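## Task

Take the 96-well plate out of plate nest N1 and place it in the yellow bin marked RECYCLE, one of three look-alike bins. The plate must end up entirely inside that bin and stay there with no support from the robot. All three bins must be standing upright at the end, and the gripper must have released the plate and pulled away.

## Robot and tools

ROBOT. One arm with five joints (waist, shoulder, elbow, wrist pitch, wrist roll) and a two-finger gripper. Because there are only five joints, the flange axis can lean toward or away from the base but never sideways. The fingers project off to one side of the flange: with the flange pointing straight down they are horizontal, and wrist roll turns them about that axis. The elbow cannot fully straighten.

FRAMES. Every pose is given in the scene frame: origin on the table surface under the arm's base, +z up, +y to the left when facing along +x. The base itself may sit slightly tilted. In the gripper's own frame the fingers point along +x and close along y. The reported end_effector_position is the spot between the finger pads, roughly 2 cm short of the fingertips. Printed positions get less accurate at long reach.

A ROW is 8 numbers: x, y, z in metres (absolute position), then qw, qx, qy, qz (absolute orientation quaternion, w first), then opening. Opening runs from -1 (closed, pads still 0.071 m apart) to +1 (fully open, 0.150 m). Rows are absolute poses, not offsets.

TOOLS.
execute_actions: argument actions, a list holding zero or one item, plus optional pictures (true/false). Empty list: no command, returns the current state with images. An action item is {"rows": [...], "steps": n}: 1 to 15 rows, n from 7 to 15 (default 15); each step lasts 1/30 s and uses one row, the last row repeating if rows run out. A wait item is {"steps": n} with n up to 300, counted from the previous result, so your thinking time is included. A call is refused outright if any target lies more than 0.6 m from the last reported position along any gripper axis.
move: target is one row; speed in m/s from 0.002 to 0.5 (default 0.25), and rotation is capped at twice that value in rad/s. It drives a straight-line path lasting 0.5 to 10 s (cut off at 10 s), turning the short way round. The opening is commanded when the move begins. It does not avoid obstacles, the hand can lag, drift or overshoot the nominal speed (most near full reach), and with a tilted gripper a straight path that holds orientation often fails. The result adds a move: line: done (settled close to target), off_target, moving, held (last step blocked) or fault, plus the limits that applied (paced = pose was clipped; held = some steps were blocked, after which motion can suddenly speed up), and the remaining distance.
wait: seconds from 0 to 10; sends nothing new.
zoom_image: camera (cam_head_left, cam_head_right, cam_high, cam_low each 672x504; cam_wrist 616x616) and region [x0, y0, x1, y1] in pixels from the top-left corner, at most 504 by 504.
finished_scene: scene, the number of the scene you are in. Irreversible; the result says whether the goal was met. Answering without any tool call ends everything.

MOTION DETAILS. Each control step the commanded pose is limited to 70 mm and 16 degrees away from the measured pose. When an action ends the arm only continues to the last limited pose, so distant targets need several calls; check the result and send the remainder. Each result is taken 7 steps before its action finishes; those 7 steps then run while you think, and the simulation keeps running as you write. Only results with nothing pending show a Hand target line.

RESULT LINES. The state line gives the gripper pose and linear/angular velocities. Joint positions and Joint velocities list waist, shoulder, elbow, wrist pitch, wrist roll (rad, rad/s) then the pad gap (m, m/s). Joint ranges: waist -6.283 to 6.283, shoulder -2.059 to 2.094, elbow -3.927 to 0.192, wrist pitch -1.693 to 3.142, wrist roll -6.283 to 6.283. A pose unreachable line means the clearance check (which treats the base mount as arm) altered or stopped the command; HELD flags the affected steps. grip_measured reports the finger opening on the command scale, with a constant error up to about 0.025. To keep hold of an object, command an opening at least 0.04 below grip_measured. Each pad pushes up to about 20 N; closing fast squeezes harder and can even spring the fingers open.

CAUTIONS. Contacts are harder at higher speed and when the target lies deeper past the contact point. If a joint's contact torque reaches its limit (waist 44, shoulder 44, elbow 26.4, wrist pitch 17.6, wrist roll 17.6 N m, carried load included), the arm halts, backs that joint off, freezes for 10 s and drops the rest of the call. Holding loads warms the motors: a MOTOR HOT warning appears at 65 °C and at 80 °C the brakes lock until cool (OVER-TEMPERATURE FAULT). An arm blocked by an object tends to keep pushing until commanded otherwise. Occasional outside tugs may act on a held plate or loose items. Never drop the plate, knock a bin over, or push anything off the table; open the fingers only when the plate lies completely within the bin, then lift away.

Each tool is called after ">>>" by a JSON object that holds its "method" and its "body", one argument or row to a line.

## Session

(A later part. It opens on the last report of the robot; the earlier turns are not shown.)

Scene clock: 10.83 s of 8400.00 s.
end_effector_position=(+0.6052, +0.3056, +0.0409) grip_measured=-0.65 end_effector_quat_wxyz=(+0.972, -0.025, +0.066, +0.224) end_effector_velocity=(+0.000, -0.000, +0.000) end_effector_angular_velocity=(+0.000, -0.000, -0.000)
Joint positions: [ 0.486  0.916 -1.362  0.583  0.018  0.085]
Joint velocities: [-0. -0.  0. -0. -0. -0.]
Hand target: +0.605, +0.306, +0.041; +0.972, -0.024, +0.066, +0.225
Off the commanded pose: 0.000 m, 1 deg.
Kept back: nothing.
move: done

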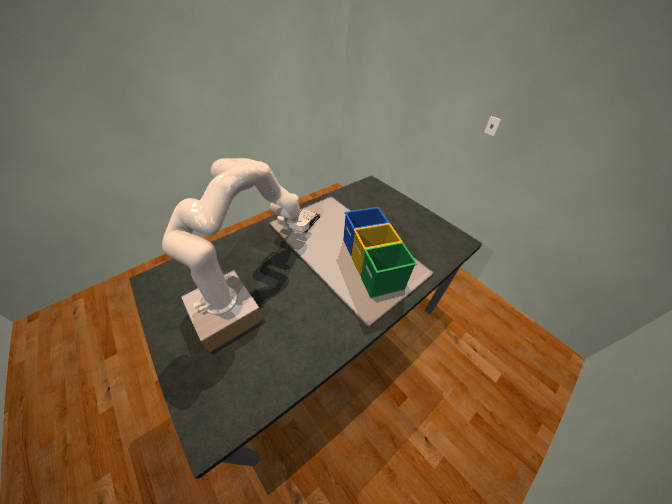

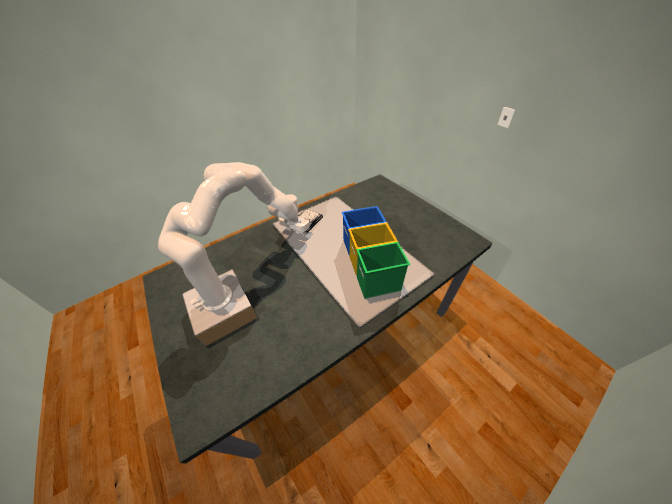

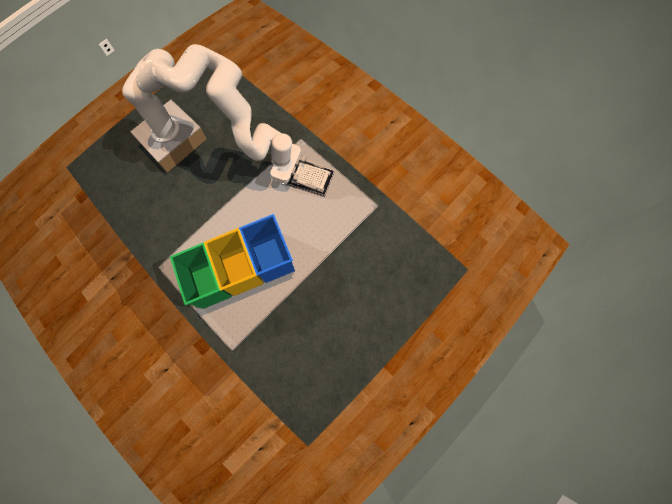

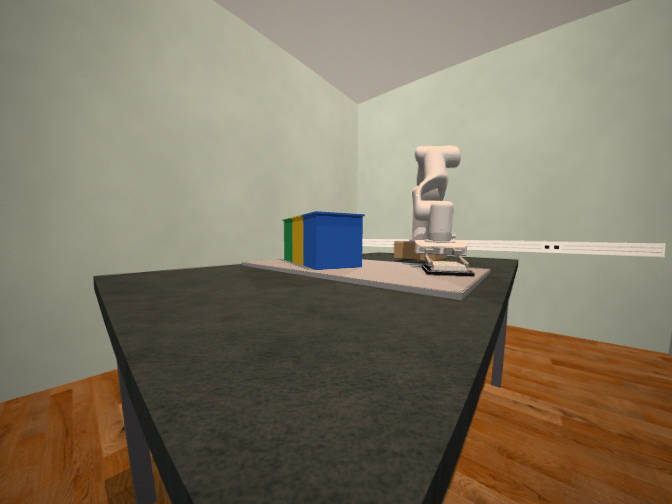

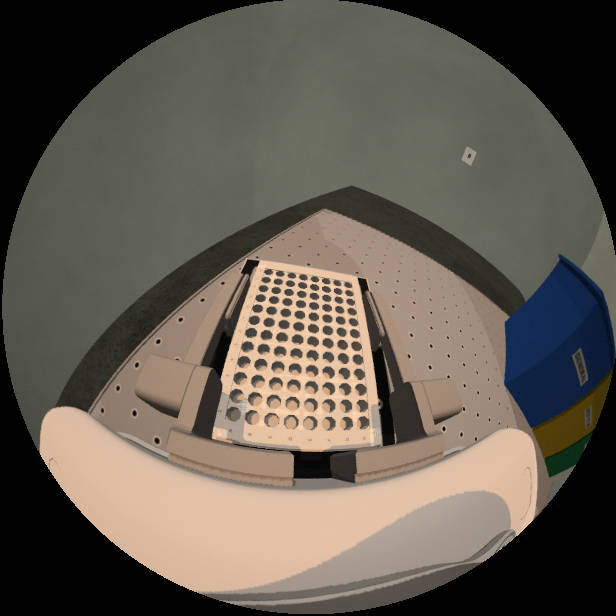

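>>> {"method": "move", "body": {
  "target": [0.58,0.28,0.3,0.972,-0.016,0.068,0.224,-1],
  "speed": 0.08
}}

>>> {"method": "move", "body": {
  "target": [0.64,-0.165,0.3,0.958,0.034,0.257,-0.126,-1],
  "speed": 0.08
}}

Scene clock: 14.73 s of 8400.00 s.
end_effector_position=(+0.5801, +0.2799, +0.2997) grip_measured=-0.65 end_effector_quat_wxyz=(+0.972, -0.023, +0.067, +0.225) end_effector_velocity=(-0.000, -0.001, +0.002) end_effector_angular_velocity=(-0.001, +0.002, -0.000)
Joint positions: [ 0.454  0.254 -1.167  1.052 -0.014  0.085]
Joint velocities: [-0.001 -0.003 -0.002  0.007 -0.     0.   ]
Hand target: +0.580, +0.280, +0.300; +0.972, -0.022, +0.067, +0.225
Off the commanded pose: 0.000 m, 1 deg.
Kept back: nothing.
move: done

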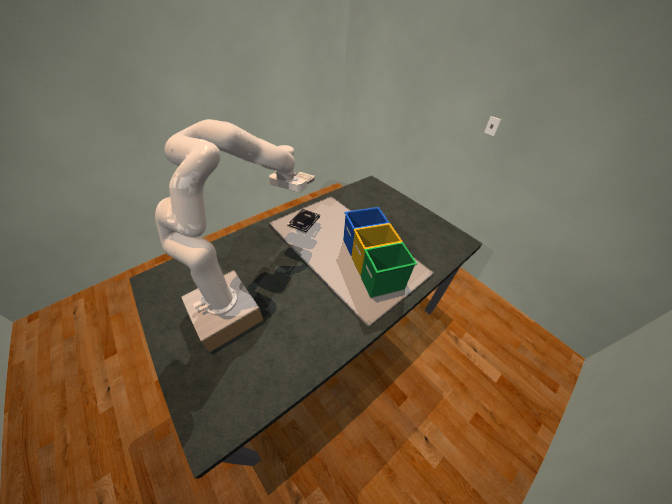

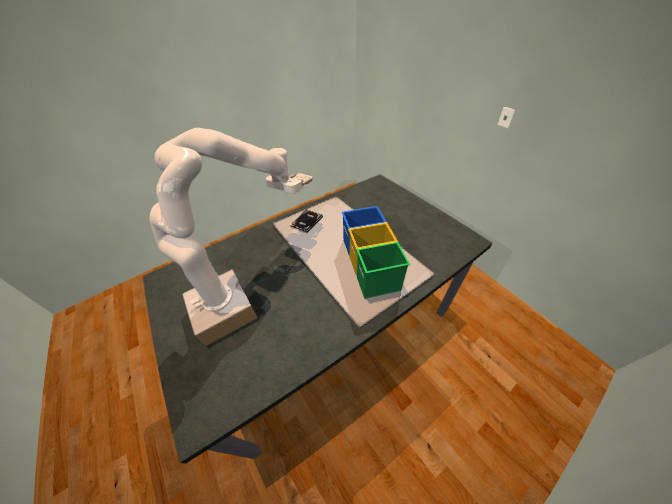

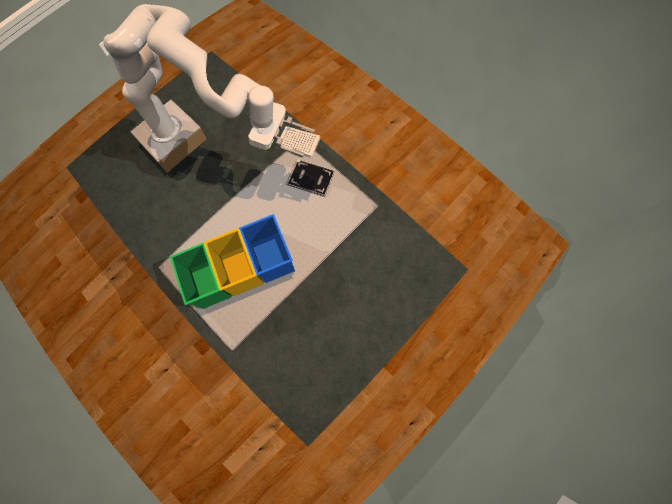

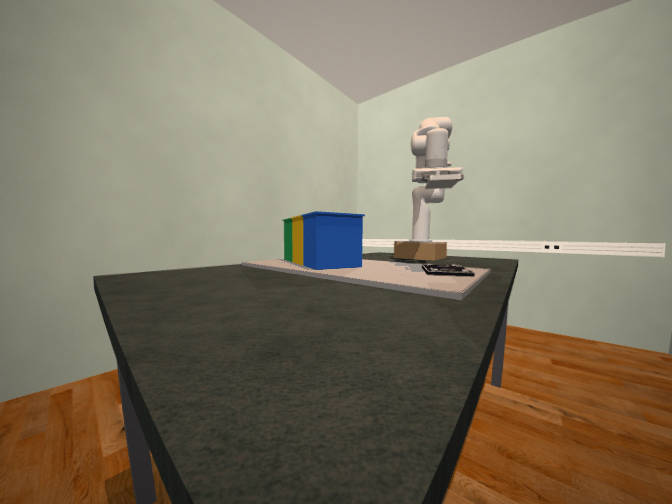

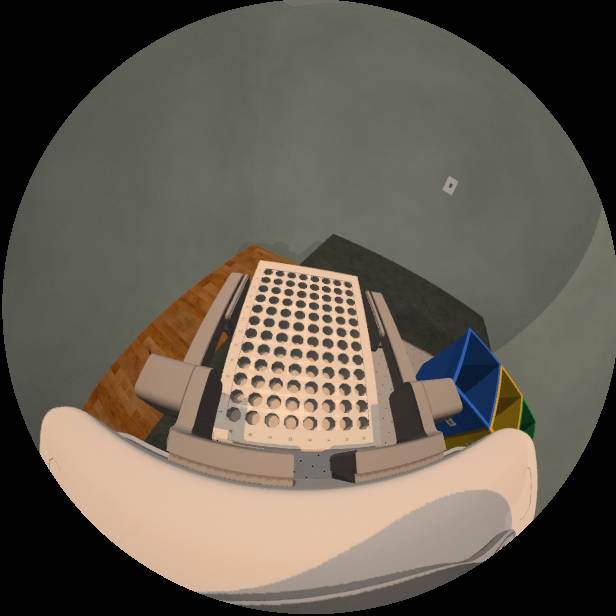

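Scene clock: 20.77 s of 8400.00 s.
end_effector_position=(+0.6408, -0.1651, +0.2999) grip_measured=-0.72 end_effector_quat_wxyz=(+0.958, +0.028, +0.257, -0.123) end_effector_velocity=(+0.000, -0.002, -0.000) end_effector_angular_velocity=(+0.001, +0.004, -0.003)
Joint positions: [-0.244  0.557 -1.785  1.761 -0.006  0.082]
Joint velocities: [-0.003  0.007 -0.012  0.009  0.    -0.   ]
Hand target: +0.641, -0.165, +0.300; +0.958, +0.028, +0.258, -0.123
Off the commanded pose: 0.001 m, 1 deg.
Kept back: nothing.
move: done

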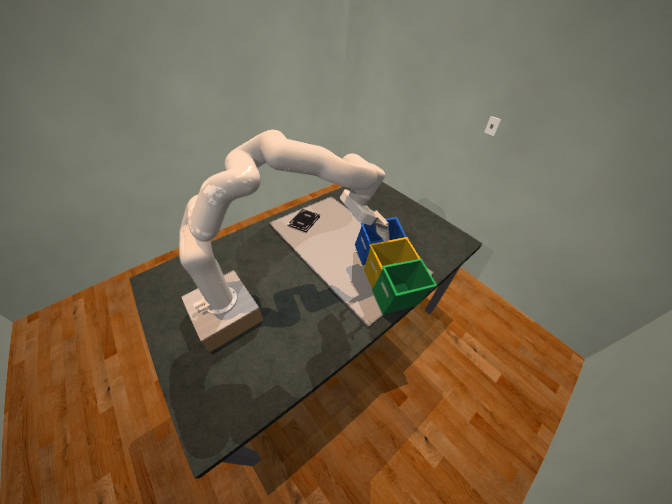

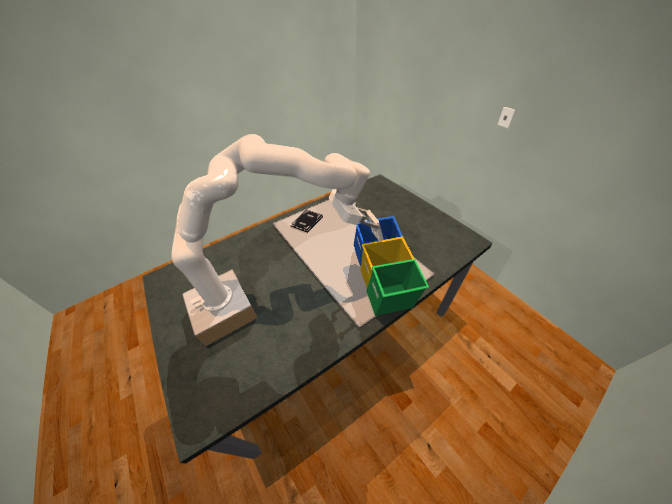

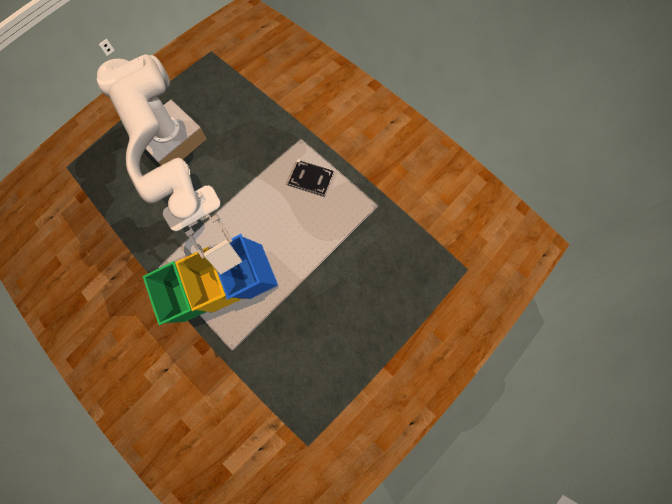

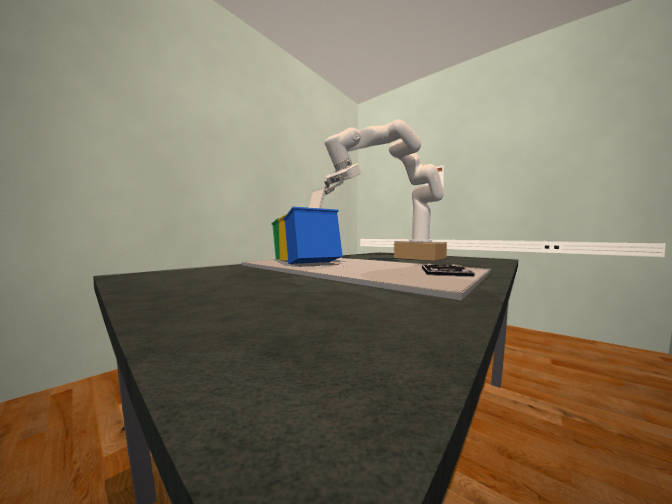

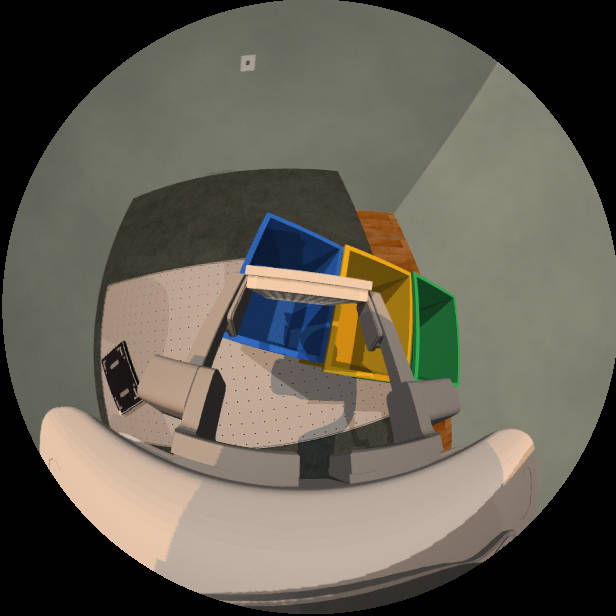

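>>> {"method": "move", "body": {
  "target": [0.64,-0.15,0.42,0.958,0.034,0.257,-0.126,-1],
  "speed": 0.04
}}

Scene clock: 24.37 s of 8400.00 s.
end_effector_position=(+0.6398, -0.1501, +0.4197) grip_measured=-0.72 end_effector_quat_wxyz=(+0.958, +0.022, +0.258, -0.121) end_effector_velocity=(+0.000, +0.001, -0.000) end_effector_angular_velocity=(+0.001, +0.007, +0.000)
Joint positions: [-0.221  0.572 -2.153  2.113  0.013  0.082]
Joint velocities: [ 0.001  0.011 -0.02   0.016  0.001  0.   ]
Hand target: +0.640, -0.150, +0.420; +0.958, +0.022, +0.258, -0.121
Off the commanded pose: 0.000 m, 1 deg.
Kept back: nothing.
move: done

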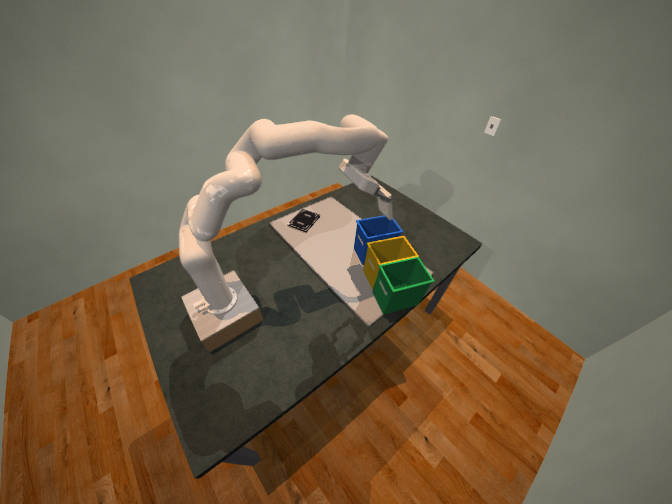

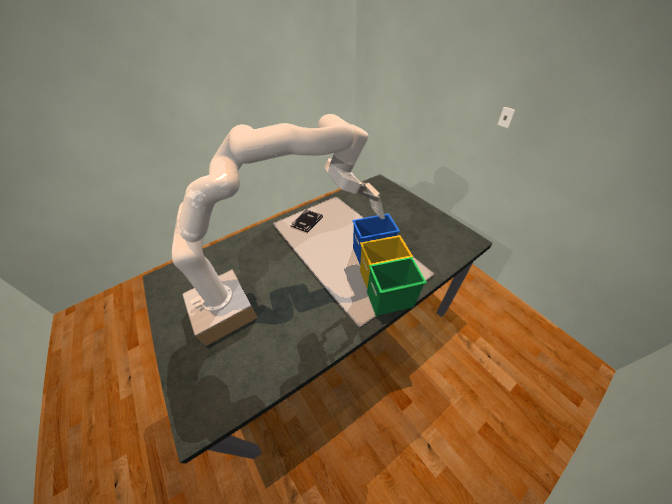

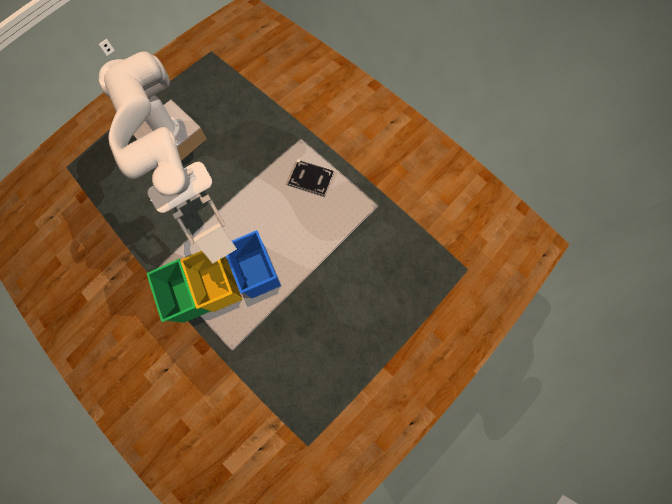

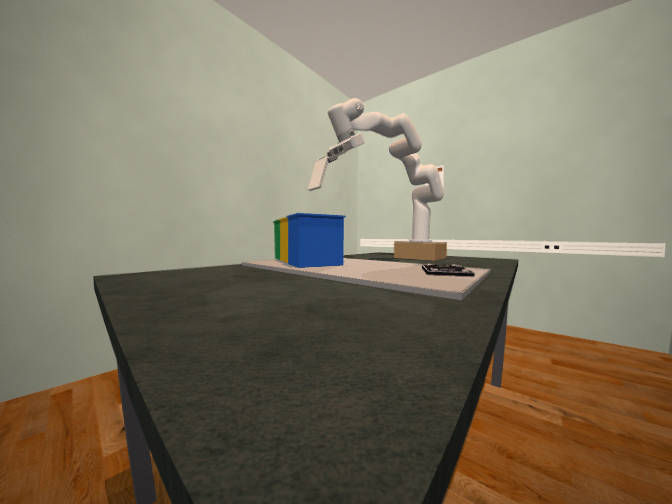

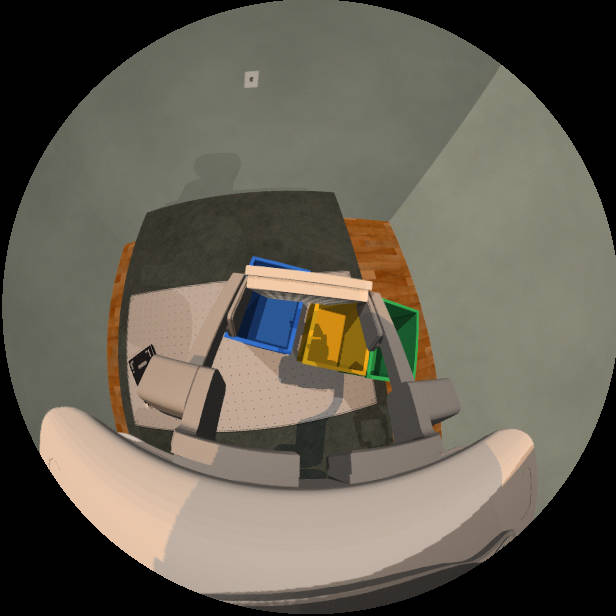

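>>> {"method": "move", "body": {
  "target": [0.64,-0.2,0.38,0.951,0.04,0.256,-0.151,-1],
  "speed": 0.04
}}

Scene clock: 26.60 s of 8400.00 s.
end_effector_position=(+0.6401, -0.2000, +0.3802) grip_measured=-0.72 end_effector_quat_wxyz=(+0.954, +0.034, +0.258, -0.149) end_effector_velocity=(+0.001, -0.001, +0.001) end_effector_angular_velocity=(-0.000, -0.003, -0.000)
Joint positions: [-0.296  0.611 -2.099  2.023 -0.003  0.082]
Joint velocities: [-0.001  0.    -0.001 -0.002 -0.001  0.   ]
Hand target: +0.640, -0.200, +0.380; +0.954, +0.034, +0.258, -0.149
Off the commanded pose: 0.000 m, 1 deg.
Kept back: nothing.
move: done

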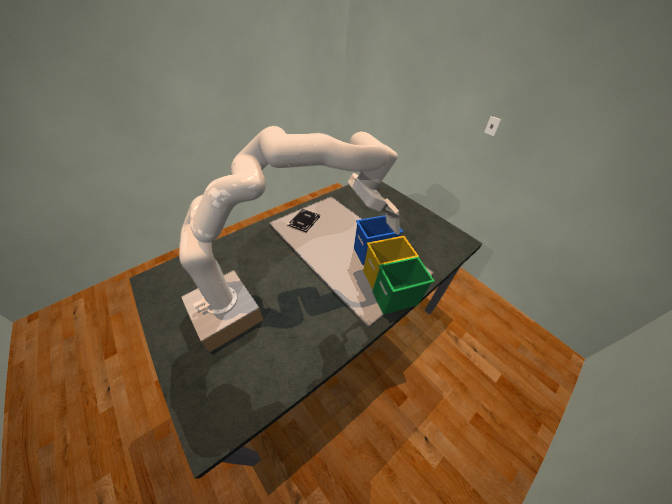

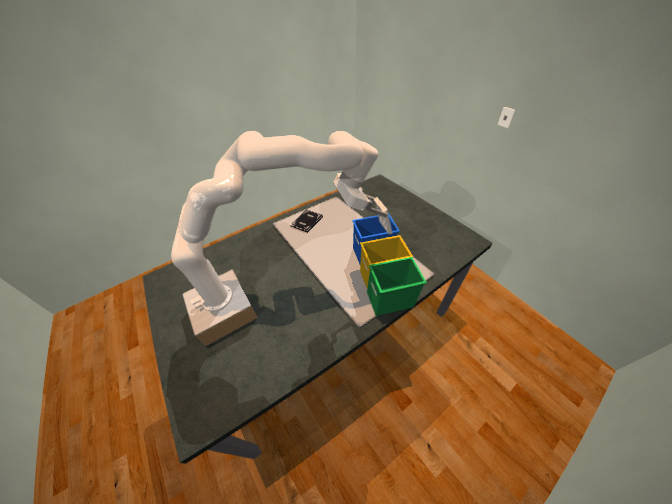

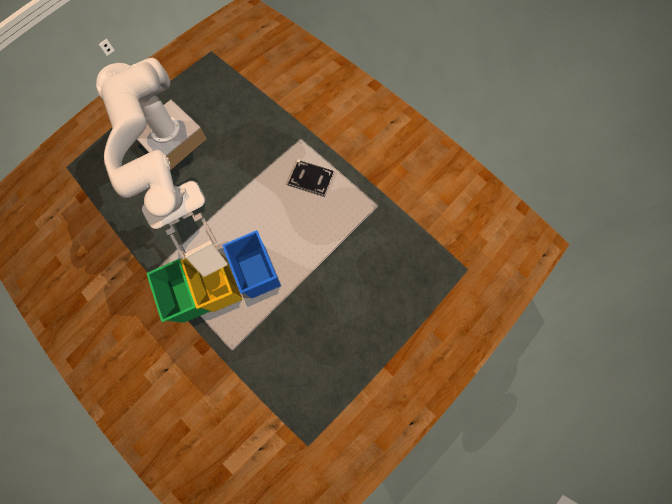

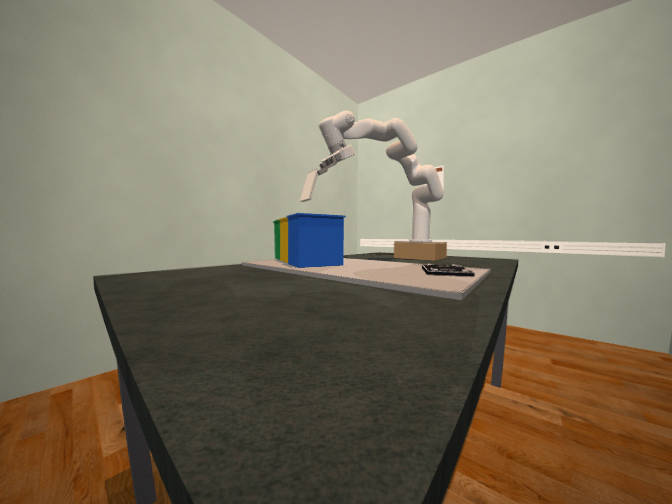

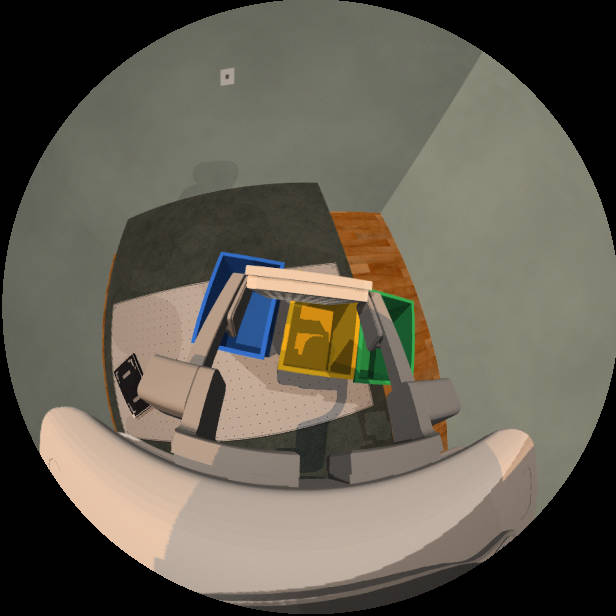

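>>> {"method": "move", "body": {
  "target": [0.675,-0.235,0.34,0.951,0.04,0.256,-0.16,-1],
  "speed": 0.04
}}

>>> {"method": "zoom_image", "body": {
  "camera": "cam_head_left",
  "region": [320,150,460,320]
}}

Scene clock: 28.90 s of 8400.00 s.
end_effector_position=(+0.6748, -0.2348, +0.3402) grip_measured=-0.72 end_effector_quat_wxyz=(+0.953, +0.040, +0.256, -0.160) end_effector_velocity=(+0.001, -0.001, +0.002) end_effector_angular_velocity=(+0.000, +0.001, -0.001)
Joint positions: [-0.328  0.887 -2.442  2.089 -0.012  0.082]
Joint velocities: [-0.001  0.028 -0.053  0.027 -0.     0.   ]
Hand target: +0.675, -0.235, +0.340; +0.952, +0.040, +0.256, -0.160
Off the commanded pose: 0.000 m, 0 deg.
Kept back: nothing.
move: done

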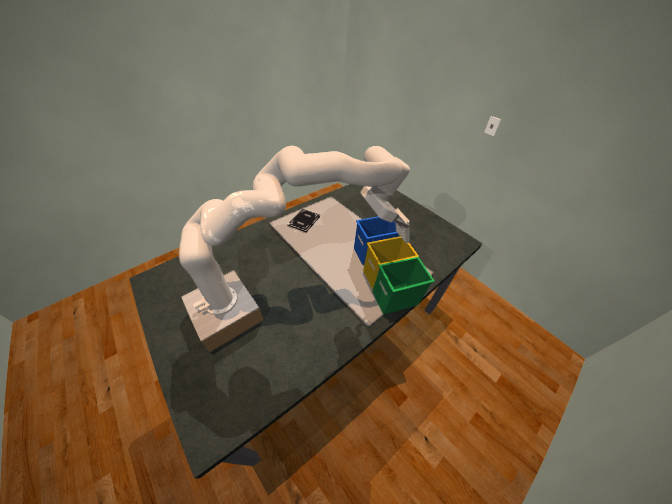

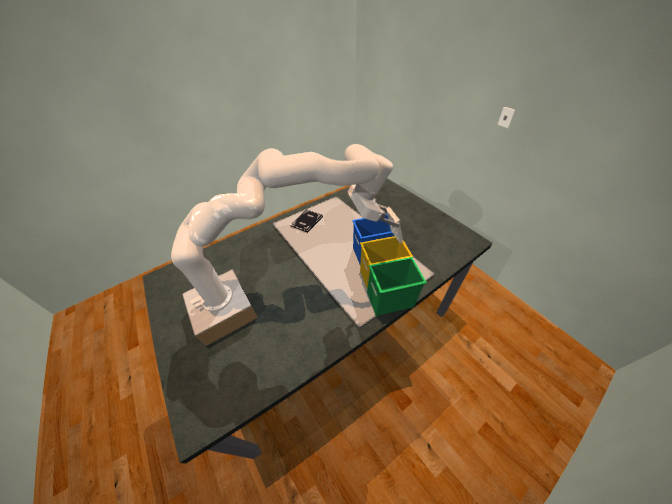

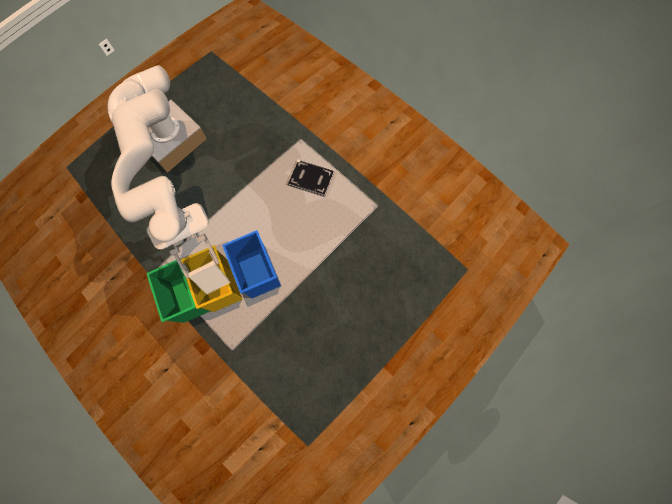

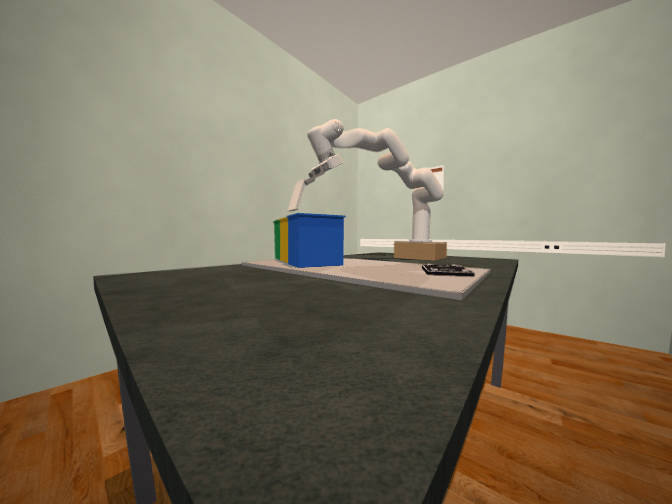

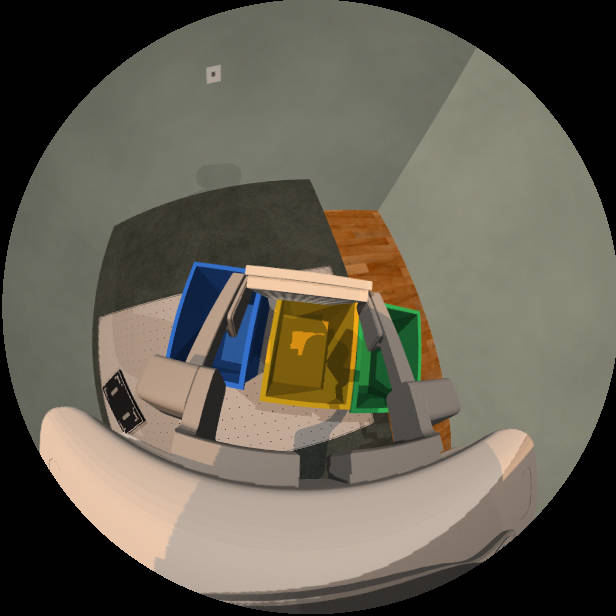

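Region (320, 150, 460, 320) of cam_head_left's 672x504 image, scaled by 2.965, with more detail than that image has; it fills the left 415 columns of this view, and the rest is white.

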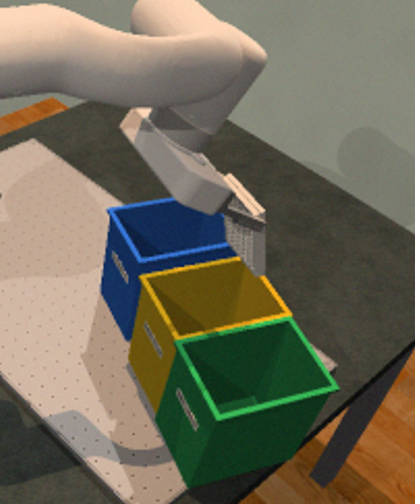

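>>> {"method": "move", "body": {
  "target": [0.67,-0.235,0.28,0.951,0.04,0.256,-0.16,-1],
  "speed": 0.03
}}

Scene clock: 31.43 s of 8400.00 s.
end_effector_position=(+0.6701, -0.2350, +0.2800) grip_measured=-0.72 end_effector_quat_wxyz=(+0.952, +0.040, +0.256, -0.160) end_effector_velocity=(+0.001, -0.000, +0.001) end_effector_angular_velocity=(-0.002, -0.006, +0.001)
Joint positions: [-0.33   0.806 -2.132  1.861 -0.013  0.082]
Joint velocities: [ 0.    -0.005  0.007 -0.008 -0.     0.   ]
Hand target: +0.670, -0.235, +0.280; +0.952, +0.040, +0.256, -0.160
Off the commanded pose: 0.000 m, 0 deg.
Kept back: nothing.
move: done

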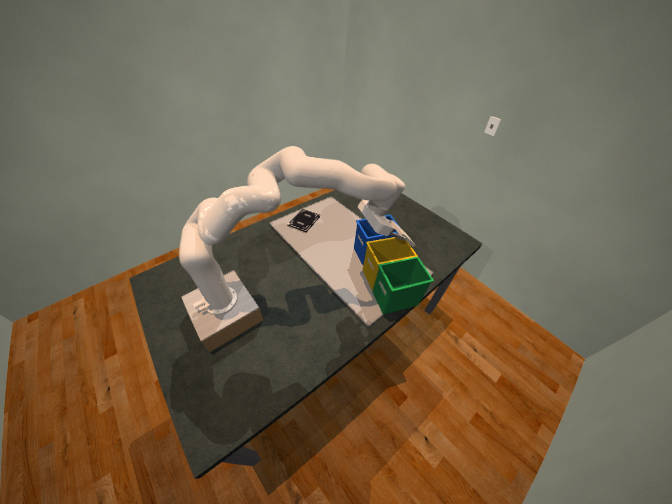

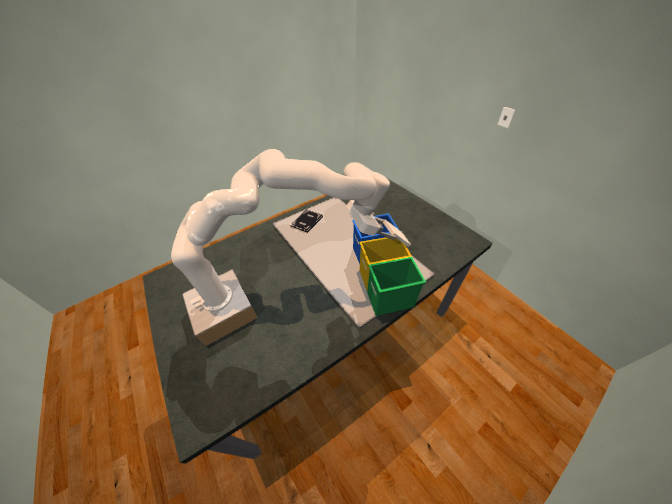

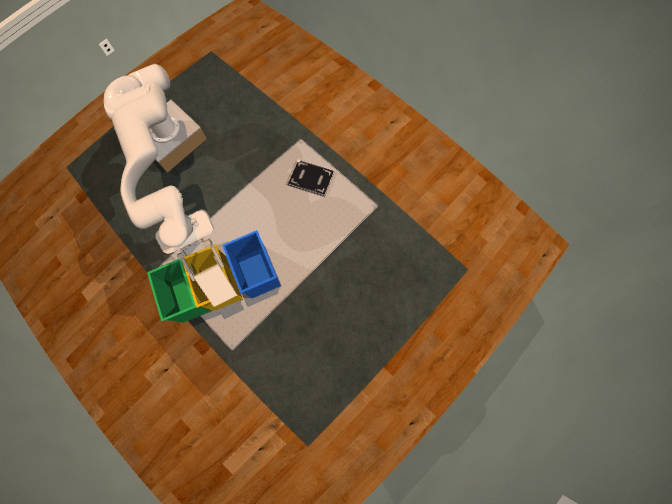

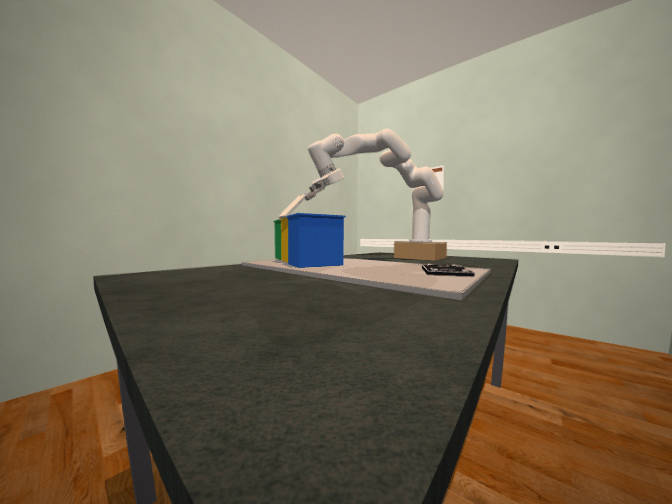

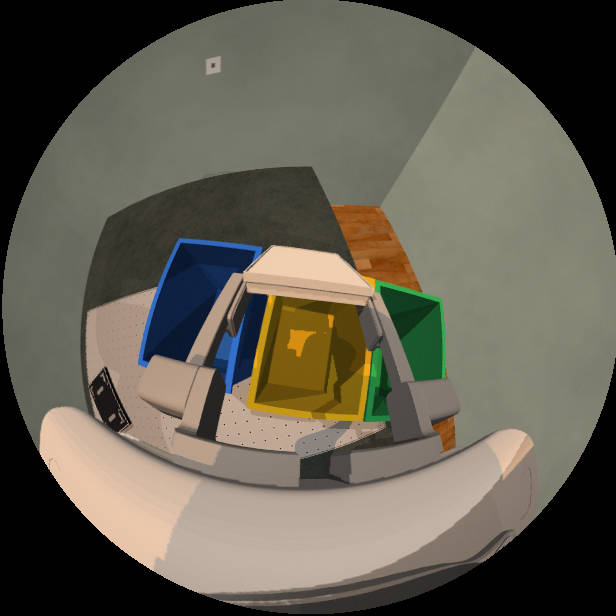

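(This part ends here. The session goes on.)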